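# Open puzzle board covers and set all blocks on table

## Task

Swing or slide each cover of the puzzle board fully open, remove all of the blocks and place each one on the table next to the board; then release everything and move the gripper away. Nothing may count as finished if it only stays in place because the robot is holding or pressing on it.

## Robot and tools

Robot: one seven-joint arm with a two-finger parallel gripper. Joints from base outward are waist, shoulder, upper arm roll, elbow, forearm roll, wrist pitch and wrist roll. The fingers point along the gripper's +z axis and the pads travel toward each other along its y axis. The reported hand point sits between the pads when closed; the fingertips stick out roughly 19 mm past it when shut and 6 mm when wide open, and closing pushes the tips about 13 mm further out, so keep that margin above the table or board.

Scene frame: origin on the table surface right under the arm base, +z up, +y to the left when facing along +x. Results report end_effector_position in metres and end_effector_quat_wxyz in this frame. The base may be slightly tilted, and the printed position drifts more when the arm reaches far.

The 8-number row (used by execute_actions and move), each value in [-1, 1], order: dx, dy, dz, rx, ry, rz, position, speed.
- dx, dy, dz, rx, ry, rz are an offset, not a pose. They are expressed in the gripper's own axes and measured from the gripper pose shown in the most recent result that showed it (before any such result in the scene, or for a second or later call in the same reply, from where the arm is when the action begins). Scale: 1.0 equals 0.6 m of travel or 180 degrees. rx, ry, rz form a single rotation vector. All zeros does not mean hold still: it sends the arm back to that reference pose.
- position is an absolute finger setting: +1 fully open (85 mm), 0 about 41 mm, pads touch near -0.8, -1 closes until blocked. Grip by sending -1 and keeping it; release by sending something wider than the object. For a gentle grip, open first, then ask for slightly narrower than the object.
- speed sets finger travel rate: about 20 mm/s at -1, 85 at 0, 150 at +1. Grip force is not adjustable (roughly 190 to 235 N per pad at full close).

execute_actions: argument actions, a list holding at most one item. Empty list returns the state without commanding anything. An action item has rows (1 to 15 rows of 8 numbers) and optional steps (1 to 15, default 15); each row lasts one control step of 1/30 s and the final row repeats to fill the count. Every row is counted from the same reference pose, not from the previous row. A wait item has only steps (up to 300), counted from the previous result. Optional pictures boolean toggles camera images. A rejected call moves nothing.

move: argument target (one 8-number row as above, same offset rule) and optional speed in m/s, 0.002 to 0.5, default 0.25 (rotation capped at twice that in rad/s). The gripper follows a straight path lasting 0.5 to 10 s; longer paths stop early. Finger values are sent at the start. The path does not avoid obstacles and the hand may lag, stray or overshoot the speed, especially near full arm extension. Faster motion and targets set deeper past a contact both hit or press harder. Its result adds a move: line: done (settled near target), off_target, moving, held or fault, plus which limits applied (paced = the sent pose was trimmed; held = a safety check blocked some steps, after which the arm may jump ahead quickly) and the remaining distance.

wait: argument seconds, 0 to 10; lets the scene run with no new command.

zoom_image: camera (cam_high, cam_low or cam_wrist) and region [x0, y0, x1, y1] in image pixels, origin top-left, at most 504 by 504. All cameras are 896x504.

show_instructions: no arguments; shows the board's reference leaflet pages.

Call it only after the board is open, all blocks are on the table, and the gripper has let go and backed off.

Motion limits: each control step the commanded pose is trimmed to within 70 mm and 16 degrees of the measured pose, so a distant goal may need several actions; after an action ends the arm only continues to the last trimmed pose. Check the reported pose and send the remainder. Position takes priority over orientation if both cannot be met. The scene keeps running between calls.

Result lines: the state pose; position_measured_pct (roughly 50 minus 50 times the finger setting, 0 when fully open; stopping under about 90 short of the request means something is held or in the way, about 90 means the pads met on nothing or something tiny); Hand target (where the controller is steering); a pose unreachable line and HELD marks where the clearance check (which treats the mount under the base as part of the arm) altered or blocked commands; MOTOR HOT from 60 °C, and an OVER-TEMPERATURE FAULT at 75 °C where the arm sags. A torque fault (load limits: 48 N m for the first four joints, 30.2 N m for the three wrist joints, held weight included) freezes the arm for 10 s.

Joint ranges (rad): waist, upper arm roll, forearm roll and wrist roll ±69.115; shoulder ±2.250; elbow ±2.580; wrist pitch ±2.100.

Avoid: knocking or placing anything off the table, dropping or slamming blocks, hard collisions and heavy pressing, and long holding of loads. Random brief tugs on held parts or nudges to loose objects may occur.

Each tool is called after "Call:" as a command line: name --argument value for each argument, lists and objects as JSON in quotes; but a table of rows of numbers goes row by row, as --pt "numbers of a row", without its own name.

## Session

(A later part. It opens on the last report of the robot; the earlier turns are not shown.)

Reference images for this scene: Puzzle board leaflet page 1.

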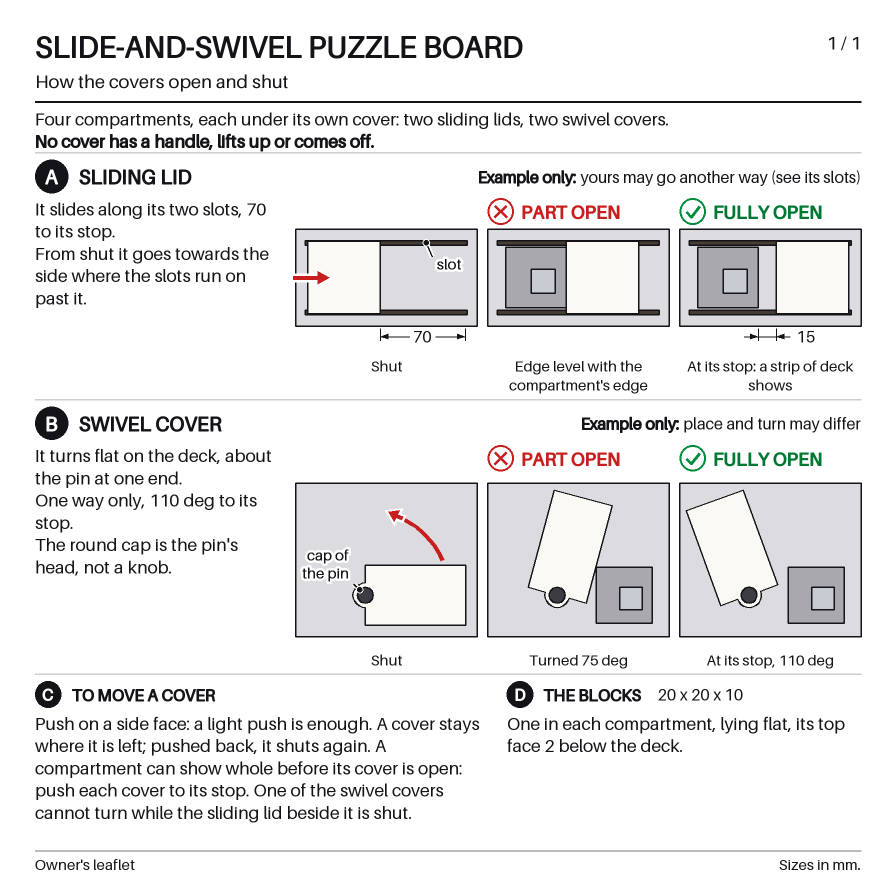

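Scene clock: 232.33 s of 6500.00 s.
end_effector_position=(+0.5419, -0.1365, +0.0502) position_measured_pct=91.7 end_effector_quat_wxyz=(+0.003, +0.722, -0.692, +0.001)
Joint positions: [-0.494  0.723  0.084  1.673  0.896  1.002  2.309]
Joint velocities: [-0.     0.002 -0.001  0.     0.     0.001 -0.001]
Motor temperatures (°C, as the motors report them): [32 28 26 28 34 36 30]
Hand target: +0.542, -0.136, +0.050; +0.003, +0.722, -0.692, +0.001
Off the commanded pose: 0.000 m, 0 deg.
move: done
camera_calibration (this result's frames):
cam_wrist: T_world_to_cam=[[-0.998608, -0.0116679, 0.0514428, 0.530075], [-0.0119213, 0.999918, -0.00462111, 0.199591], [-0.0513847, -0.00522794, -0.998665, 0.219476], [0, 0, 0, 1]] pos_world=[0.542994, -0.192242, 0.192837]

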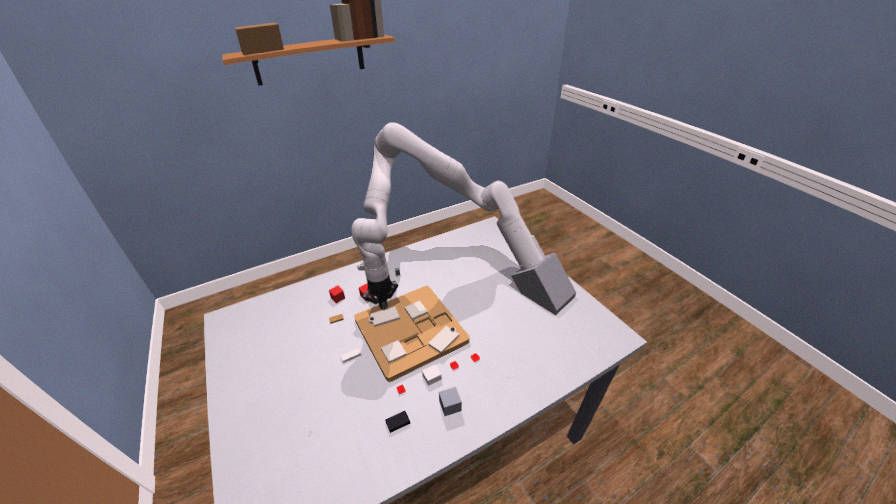

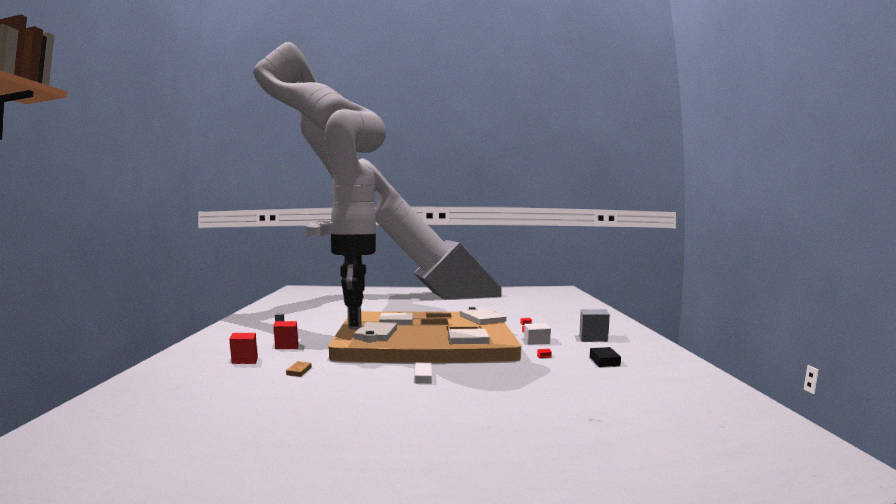

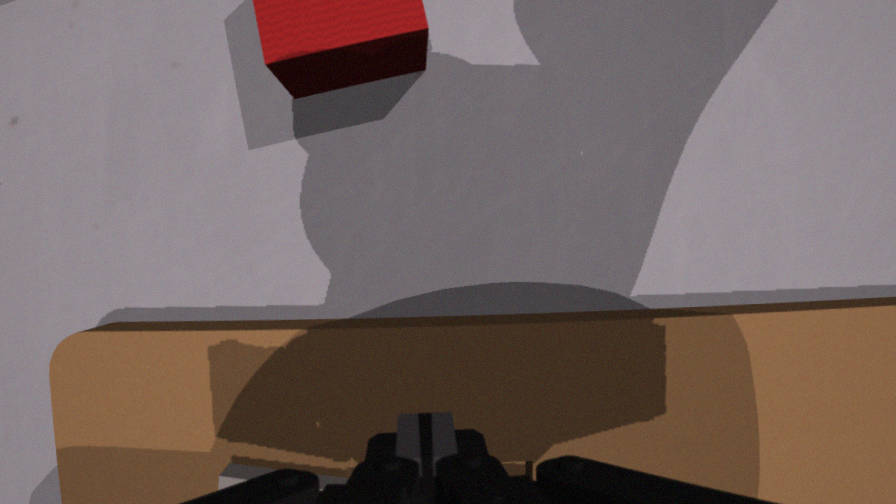

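Call:
move --target '[-0.133,0,0,0,0,0,-1,0]' --speed 0.05

Call:
move --target '[-0.022,-0.062,0,0,0,0,-1,0]' --speed 0.03

Call:
move --target '[0,-0.013,0,0,0,0,-1,0]' --speed 0.008

Scene clock: 239.70 s of 6500.00 s.
end_effector_position=(+0.5386, -0.0569, +0.0498) position_measured_pct=91.7 end_effector_quat_wxyz=(+0.003, +0.722, -0.692, +0.001)
Joint positions: [-0.589  0.85   0.066  1.626  0.88   1.016  2.182]
Joint velocities: [-0.002  0.002 -0.001  0.     0.001  0.001 -0.001]
Motor temperatures (°C, as the motors report them): [32 28 26 28 34 36 30]
Hand target: +0.539, -0.057, +0.050; +0.003, +0.722, -0.692, +0.001
Off the commanded pose: 0.000 m, 0 deg.
After step 90, 2.50 s passed at rest.
move: done
camera_calibration (this result's frames):
cam_wrist: T_world_to_cam=[[-0.998602, -0.0112982, 0.0516387, 0.52777], [-0.0115491, 0.999923, -0.00456258, 0.119789], [-0.0515832, -0.00515258, -0.998655, 0.219468], [0, 0, 0, 1]] pos_world=[0.539736, -0.112686, 0.192466]

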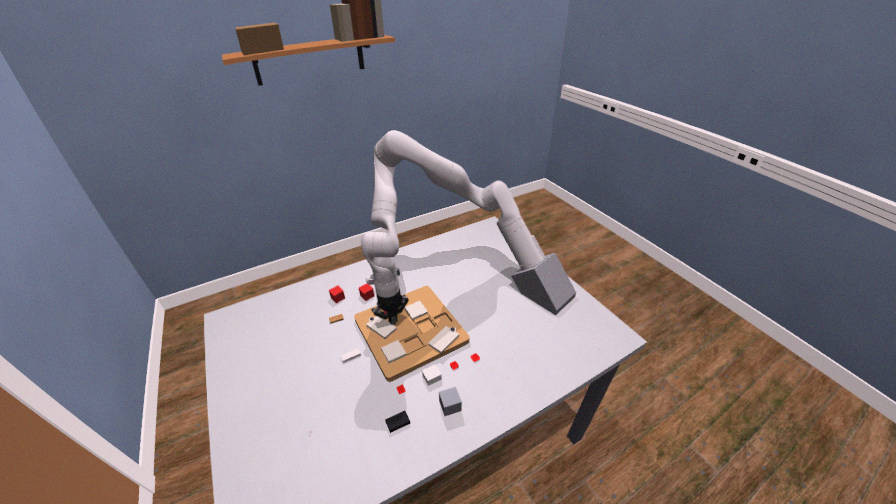

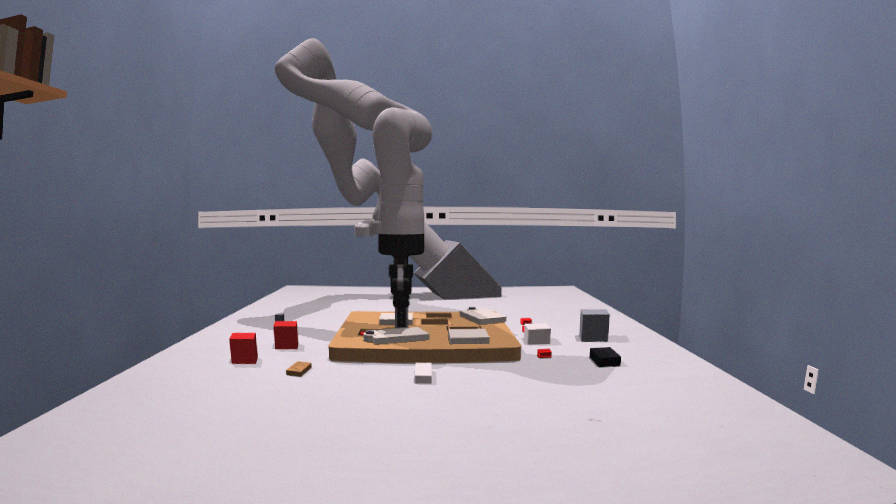

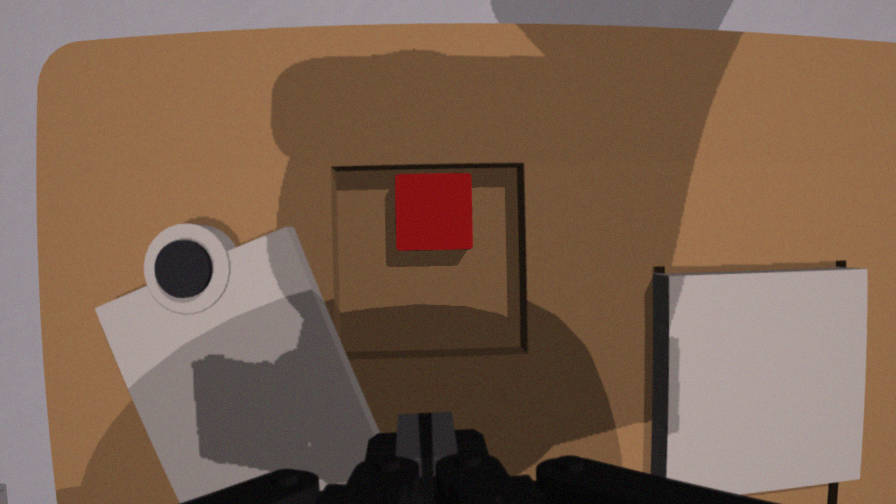

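Scene clock: 241.27 s of 6500.00 s.
end_effector_position=(+0.5751, -0.0422, +0.0498) position_measured_pct=91.7 end_effector_quat_wxyz=(+0.003, +0.722, -0.692, +0.000)
Joint positions: [-0.576  0.917  0.053  1.469  0.849  1.077  2.258]
Joint velocities: [ 0.001  0.002  0.001 -0.002 -0.     0.     0.   ]
Motor temperatures (°C, as the motors report them): [32 28 26 28 34 36 30]
Hand target: +0.575, -0.042, +0.050; +0.003, +0.722, -0.692, +0.000
Off the commanded pose: 0.000 m, 0 deg.
move: done
camera_calibration (this result's frames):
cam_wrist: T_world_to_cam=[[-0.998587, -0.0114399, 0.0519002, 0.564316], [-0.0116784, 0.999923, -0.00429427, 0.105511], [-0.0518471, -0.00489431, -0.998643, 0.221516], [0, 0, 0, 1]] pos_world=[0.576235, -0.0979631, 0.192381]

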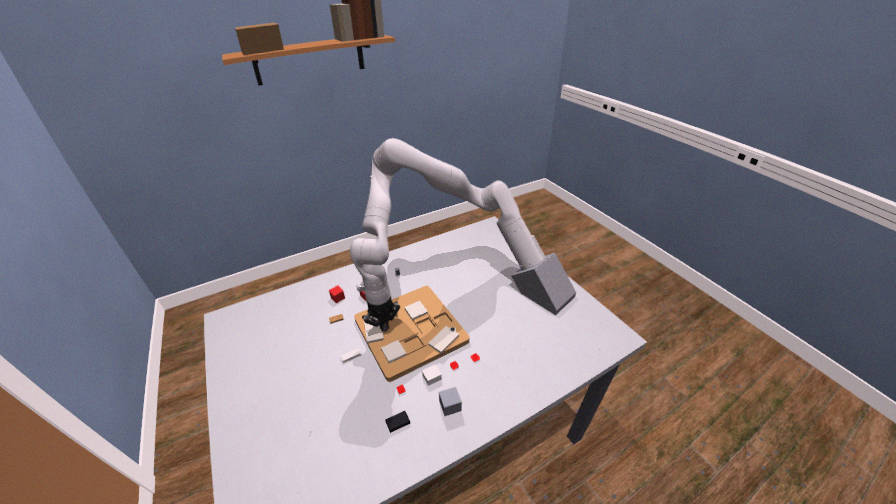

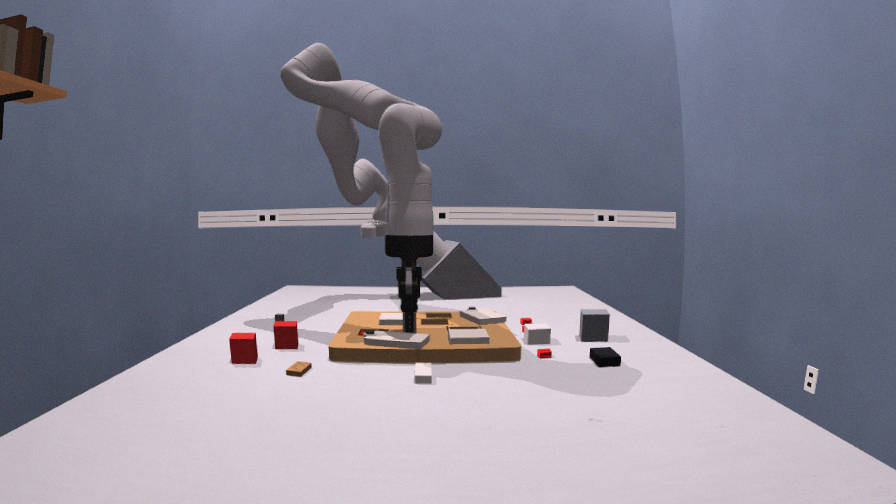

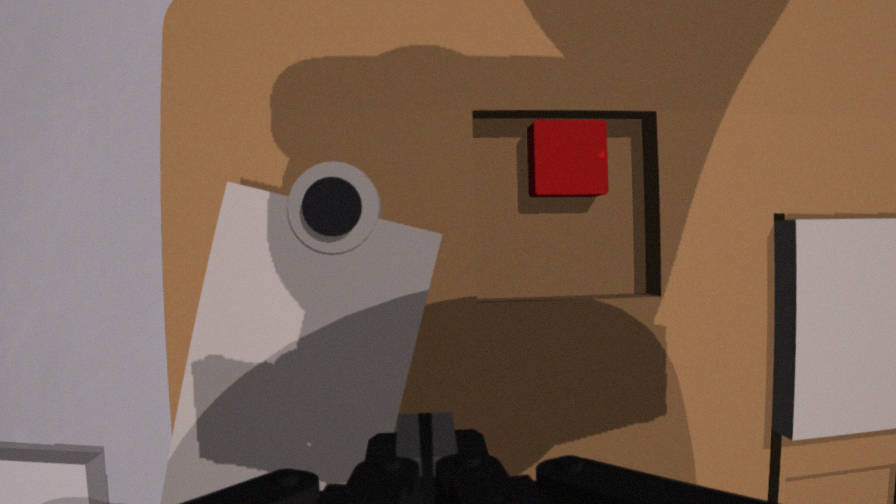

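Scene clock: 242.47 s of 6500.00 s.
end_effector_position=(+0.5800, -0.0411, +0.0490) position_measured_pct=91.7 end_effector_quat_wxyz=(+0.005, +0.723, -0.691, -0.002)
Joint positions: [-0.571  0.929  0.051  1.44   0.84   1.092  2.277]
Joint velocities: [-0.     0.001  0.001  0.    -0.001 -0.001  0.001]
Motor temperatures (°C, as the motors report them): [32 28 26 28 34 36 30]
Hand target: +0.583, -0.042, +0.050; +0.003, +0.722, -0.692, +0.000
Off the commanded pose: 0.003 m, 0 deg.
move: done
camera_calibration (this result's frames):
cam_wrist: T_world_to_cam=[[-0.998225, -0.0135887, 0.0579849, 0.568677], [-0.01391, 0.99989, -0.00514103, 0.10585], [-0.0579086, -0.00593847, -0.998304, 0.224483], [0, 0, 0, 1]] pos_world=[0.58214, -0.0967782, 0.191671]

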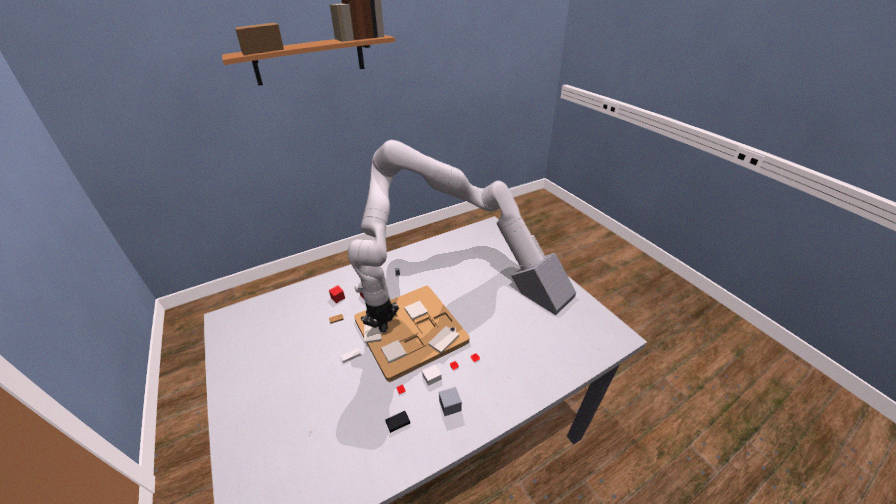

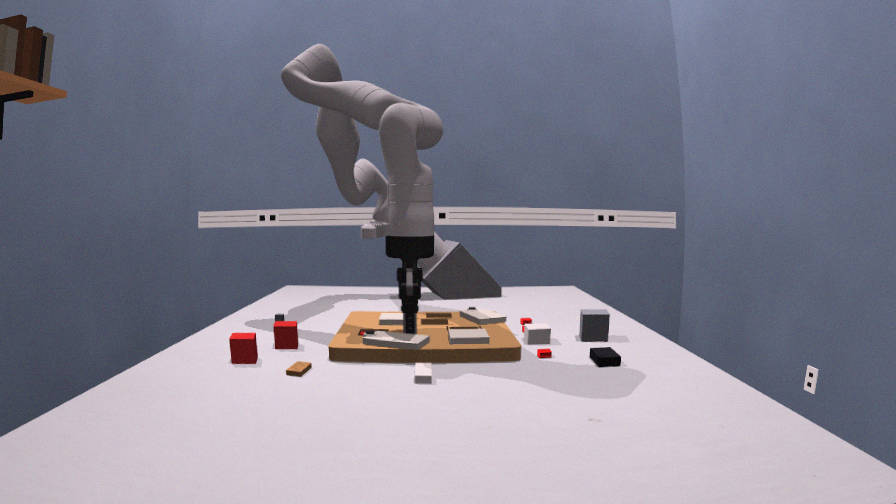

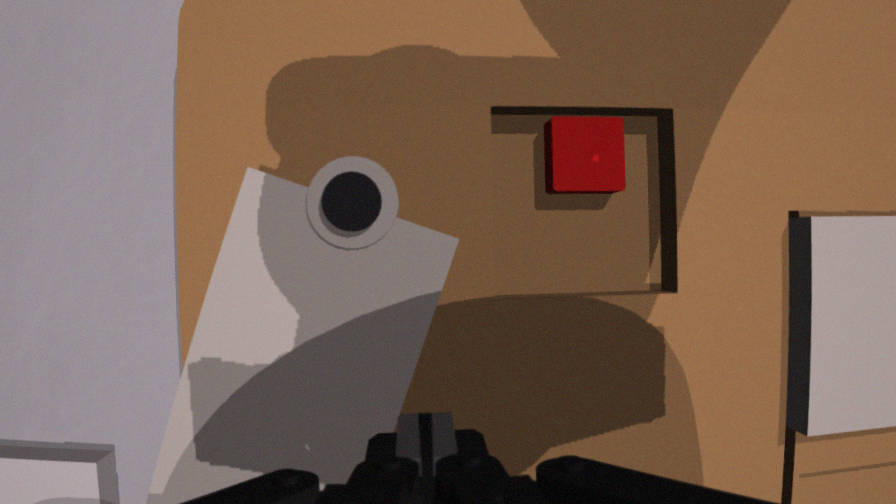

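Call:
move --target '[0.01,0.04,-0.008,0,0,0,-1,0]' --speed 0.1

Call:
move --target '[0.103,0.032,0,0,0,-0.004,-0.3,0]' --speed 0.15

Scene clock: 249.90 s of 6500.00 s.
end_effector_position=(+0.5562, -0.0480, +0.0538) position_measured_pct=91.7 end_effector_quat_wxyz=(+0.006, +0.723, -0.691, -0.002)
Joint positions: [-0.587  0.883  0.056  1.54   0.854  1.062  2.228]
Joint velocities: [-0.002 -0.004 -0.001  0.002  0.001 -0.    -0.   ]
Motor temperatures (°C, as the motors report them): [32 28 26 28 34 36 30]
Hand target: +0.556, -0.048, +0.054; +0.005, +0.723, -0.691, -0.001
Off the commanded pose: 0.000 m, 0 deg.
After step 90, 3.70 s passed at rest.
move: done
camera_calibration (this result's frames):
cam_wrist: T_world_to_cam=[[-0.998203, -0.0137335, 0.0583209, 0.544567], [-0.0140713, 0.999886, -0.00538616, 0.112562], [-0.0582403, -0.00619713, -0.998283, 0.228026], [0, 0, 0, 1]] pos_world=[0.558452, -0.103657, 0.196481]

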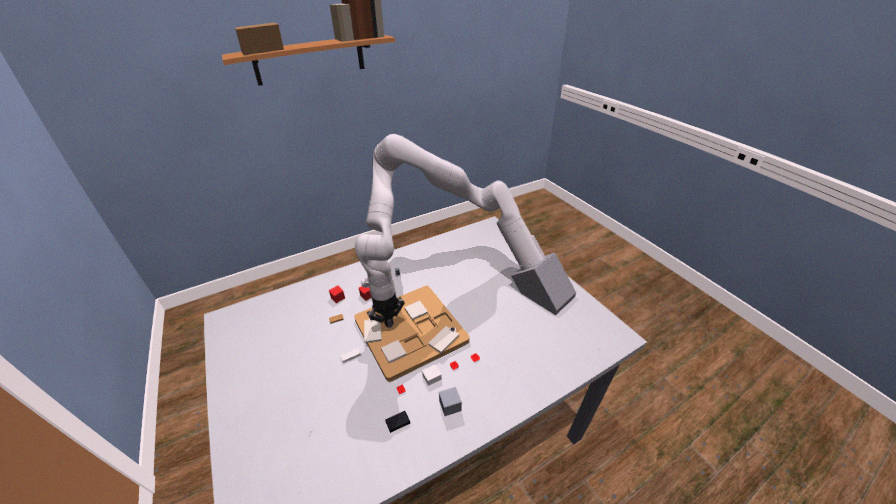

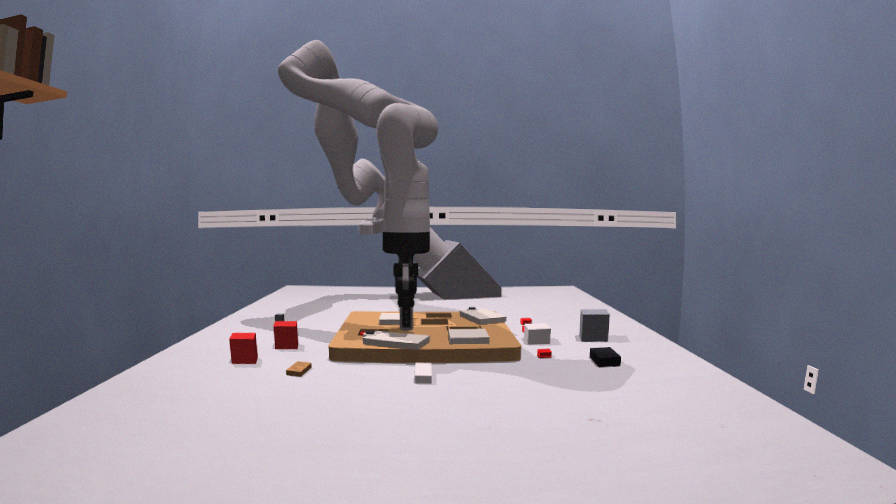

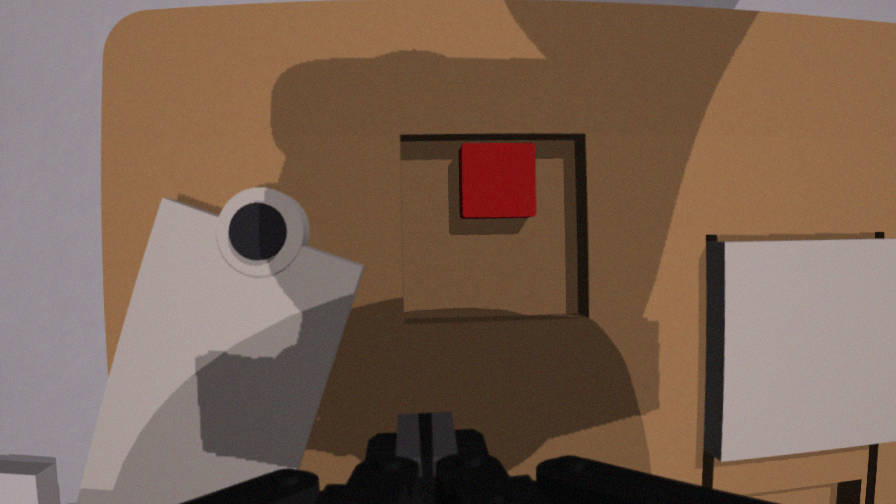

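Scene clock: 250.67 s of 6500.00 s.
end_effector_position=(+0.5396, -0.1103, +0.0541) position_measured_pct=65.1 end_effector_quat_wxyz=(+0.006, +0.727, -0.686, -0.002)
Joint positions: [-0.528  0.76   0.072  1.657  0.884  1.022  2.285]
Joint velocities: [ 0.002 -0.01   0.002  0.002 -0.002 -0.001  0.001]
Motor temperatures (°C, as the motors report them): [32 28 26 28 34 36 30]
Hand target: +0.540, -0.111, +0.054; +0.006, +0.727, -0.686, -0.002
Off the commanded pose: 0.000 m, 0 deg.
move: done
camera_calibration (this result's frames):
cam_wrist: T_world_to_cam=[[-0.997914, -0.0270676, 0.0586011, 0.525462], [-0.0274437, 0.999608, -0.00562324, 0.181751], [-0.0584259, -0.00721974, -0.998266, 0.226977], [0, 0, 0, 1]] pos_world=[0.542616, -0.165818, 0.196813]

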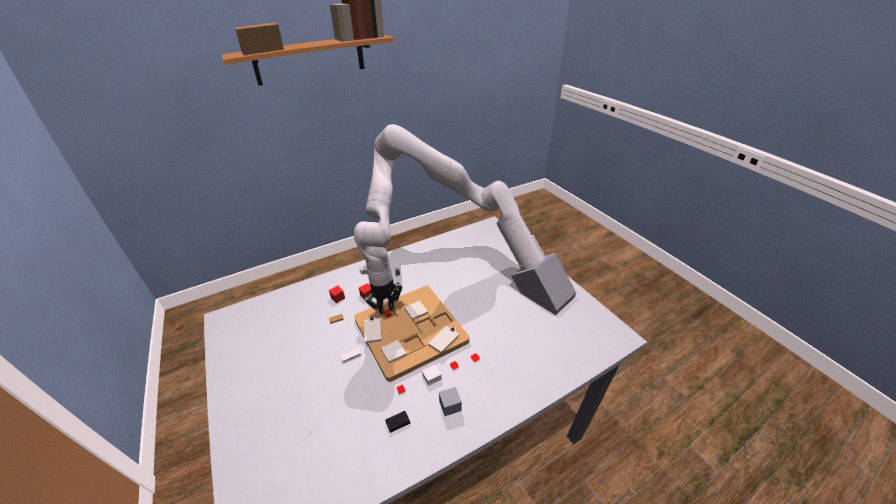

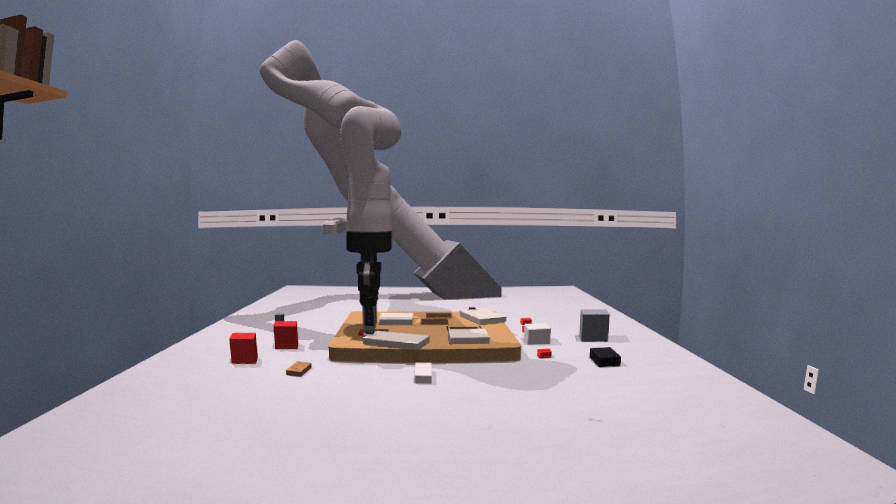

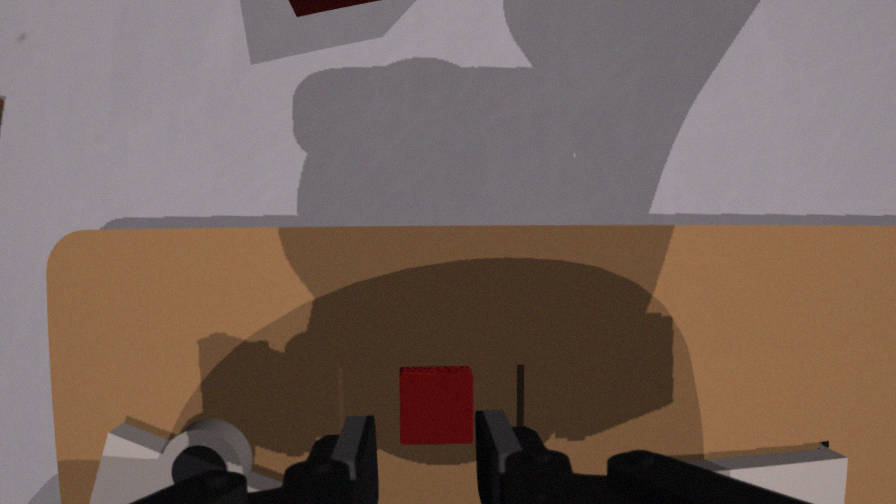

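Call:
move --target '[-0.006,0.0035,0.01,0,0,0.008,-0.3,0]' --speed 0.03

Call:
move --target '[0,0,0.019,0,0,0,-0.3,0]' --speed 0.012

Scene clock: 256.17 s of 6500.00 s.
end_effector_position=(+0.5373, -0.1069, +0.0481) position_measured_pct=65.1 end_effector_quat_wxyz=(+0.006, +0.719, -0.695, -0.001)
Joint positions: [-0.531  0.77   0.08   1.666  0.889  1.005  2.246]
Joint velocities: [-0.001  0.001 -0.     0.     0.001  0.    -0.001]
Motor temperatures (°C, as the motors report them): [32 28 26 28 34 36 30]
Hand target: +0.537, -0.107, +0.048; +0.006, +0.719, -0.695, -0.001
Off the commanded pose: 0.000 m, 0 deg.
After step 90, 1.80 s passed at rest.
move: done
camera_calibration (this result's frames):
cam_wrist: T_world_to_cam=[[-0.998292, -0.00183778, 0.0583994, 0.526495], [-0.00218461, 0.99998, -0.00587564, 0.164751], [-0.0583875, -0.00599318, -0.998276, 0.221003], [0, 0, 0, 1]] pos_world=[0.538859, -0.162456, 0.190843]

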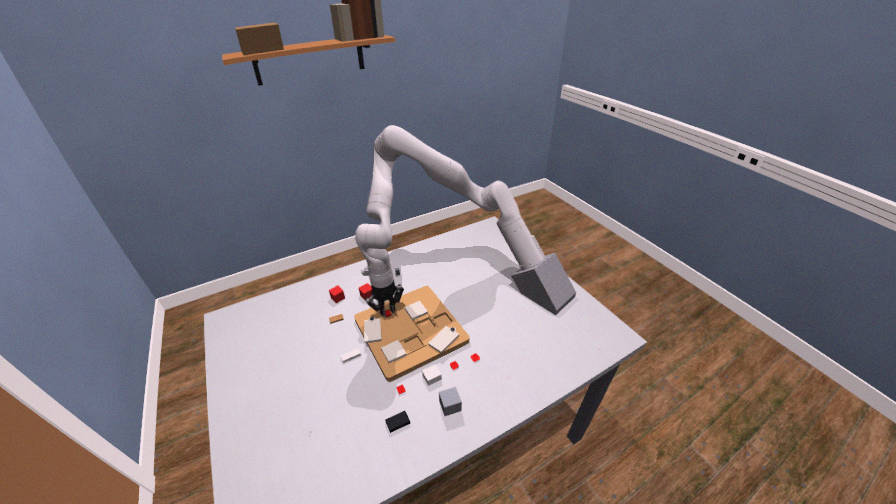

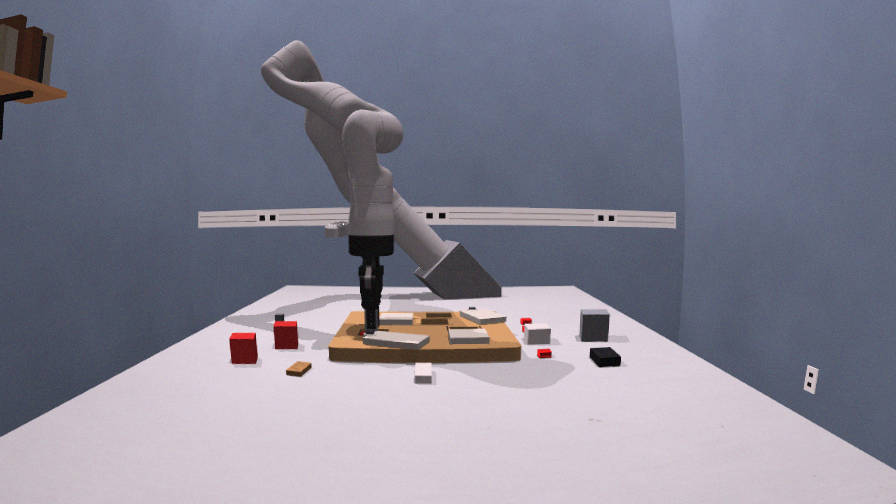

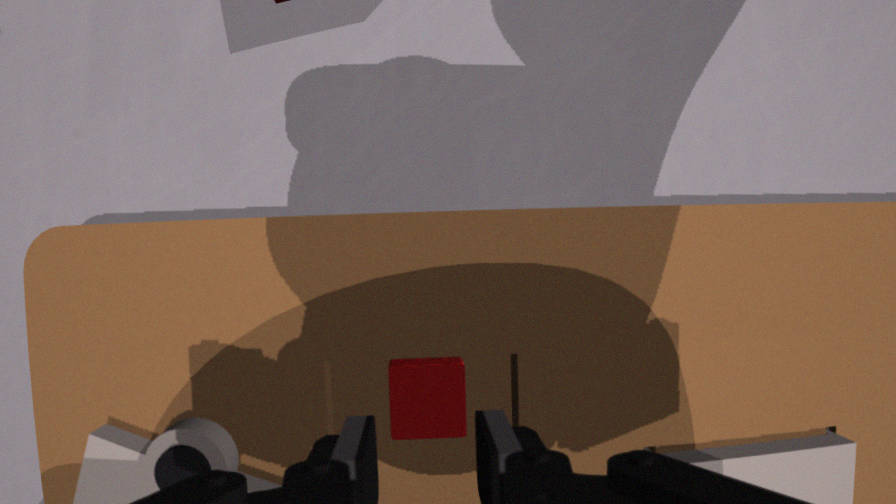

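Scene clock: 257.33 s of 6500.00 s.
end_effector_position=(+0.5372, -0.1069, +0.0368) position_measured_pct=65.1 end_effector_quat_wxyz=(+0.006, +0.719, -0.695, -0.001)
Joint positions: [-0.519  0.785  0.087  1.671  0.902  0.981  2.238]
Joint velocities: [ 0.     0.     0.    -0.    -0.001 -0.001 -0.   ]
Motor temperatures (°C, as the motors report them): [32 28 26 28 34 36 30]
Hand target: +0.537, -0.107, +0.037; +0.006, +0.719, -0.695, -0.001
Off the commanded pose: 0.000 m, 0 deg.
move: done
camera_calibration (this result's frames):
cam_wrist: T_world_to_cam=[[-0.998299, -0.0018016, 0.0582785, 0.527102], [-0.00214832, 0.99998, -0.00588724, 0.164743], [-0.0582667, -0.00600242, -0.998283, 0.209597], [0, 0, 0, 1]] pos_world=[0.538772, -0.162532, 0.179488]

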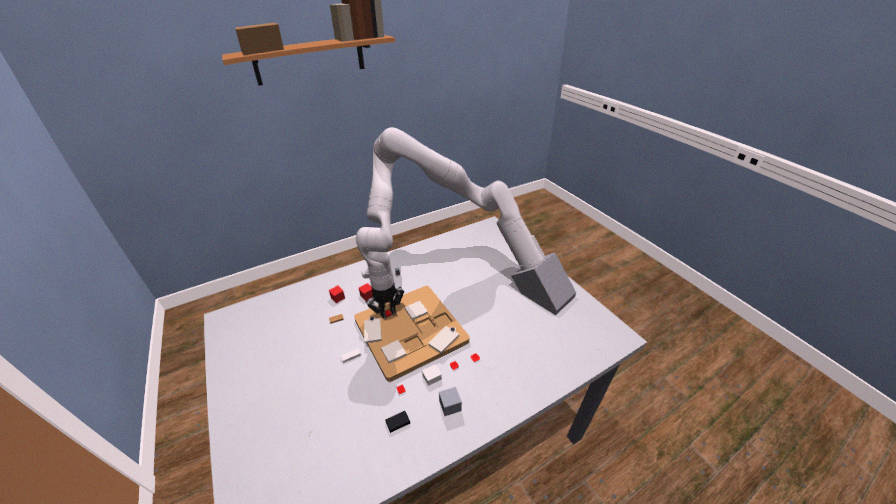

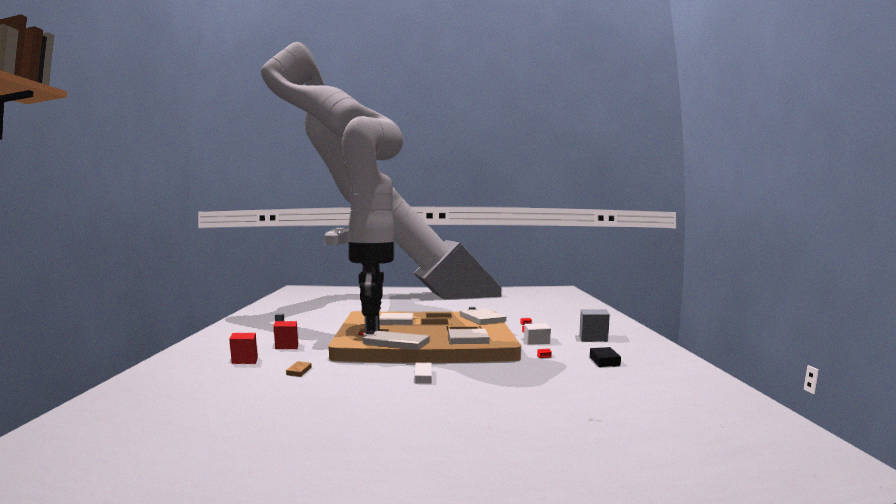

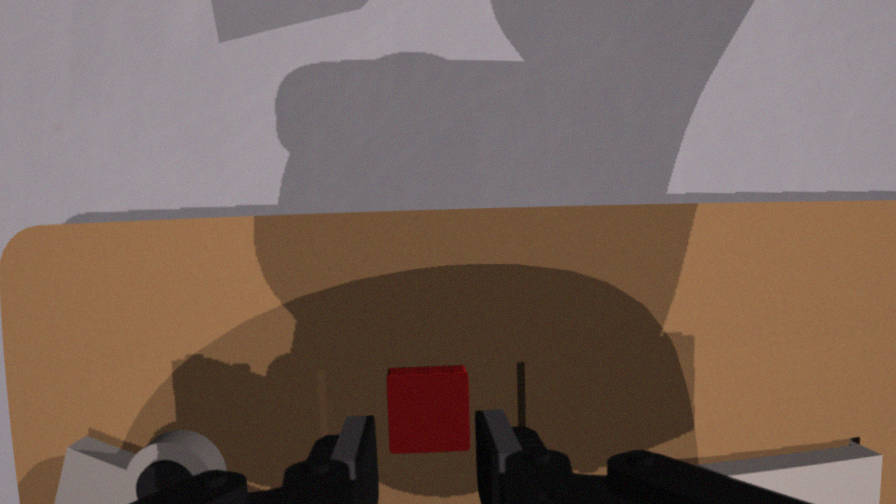

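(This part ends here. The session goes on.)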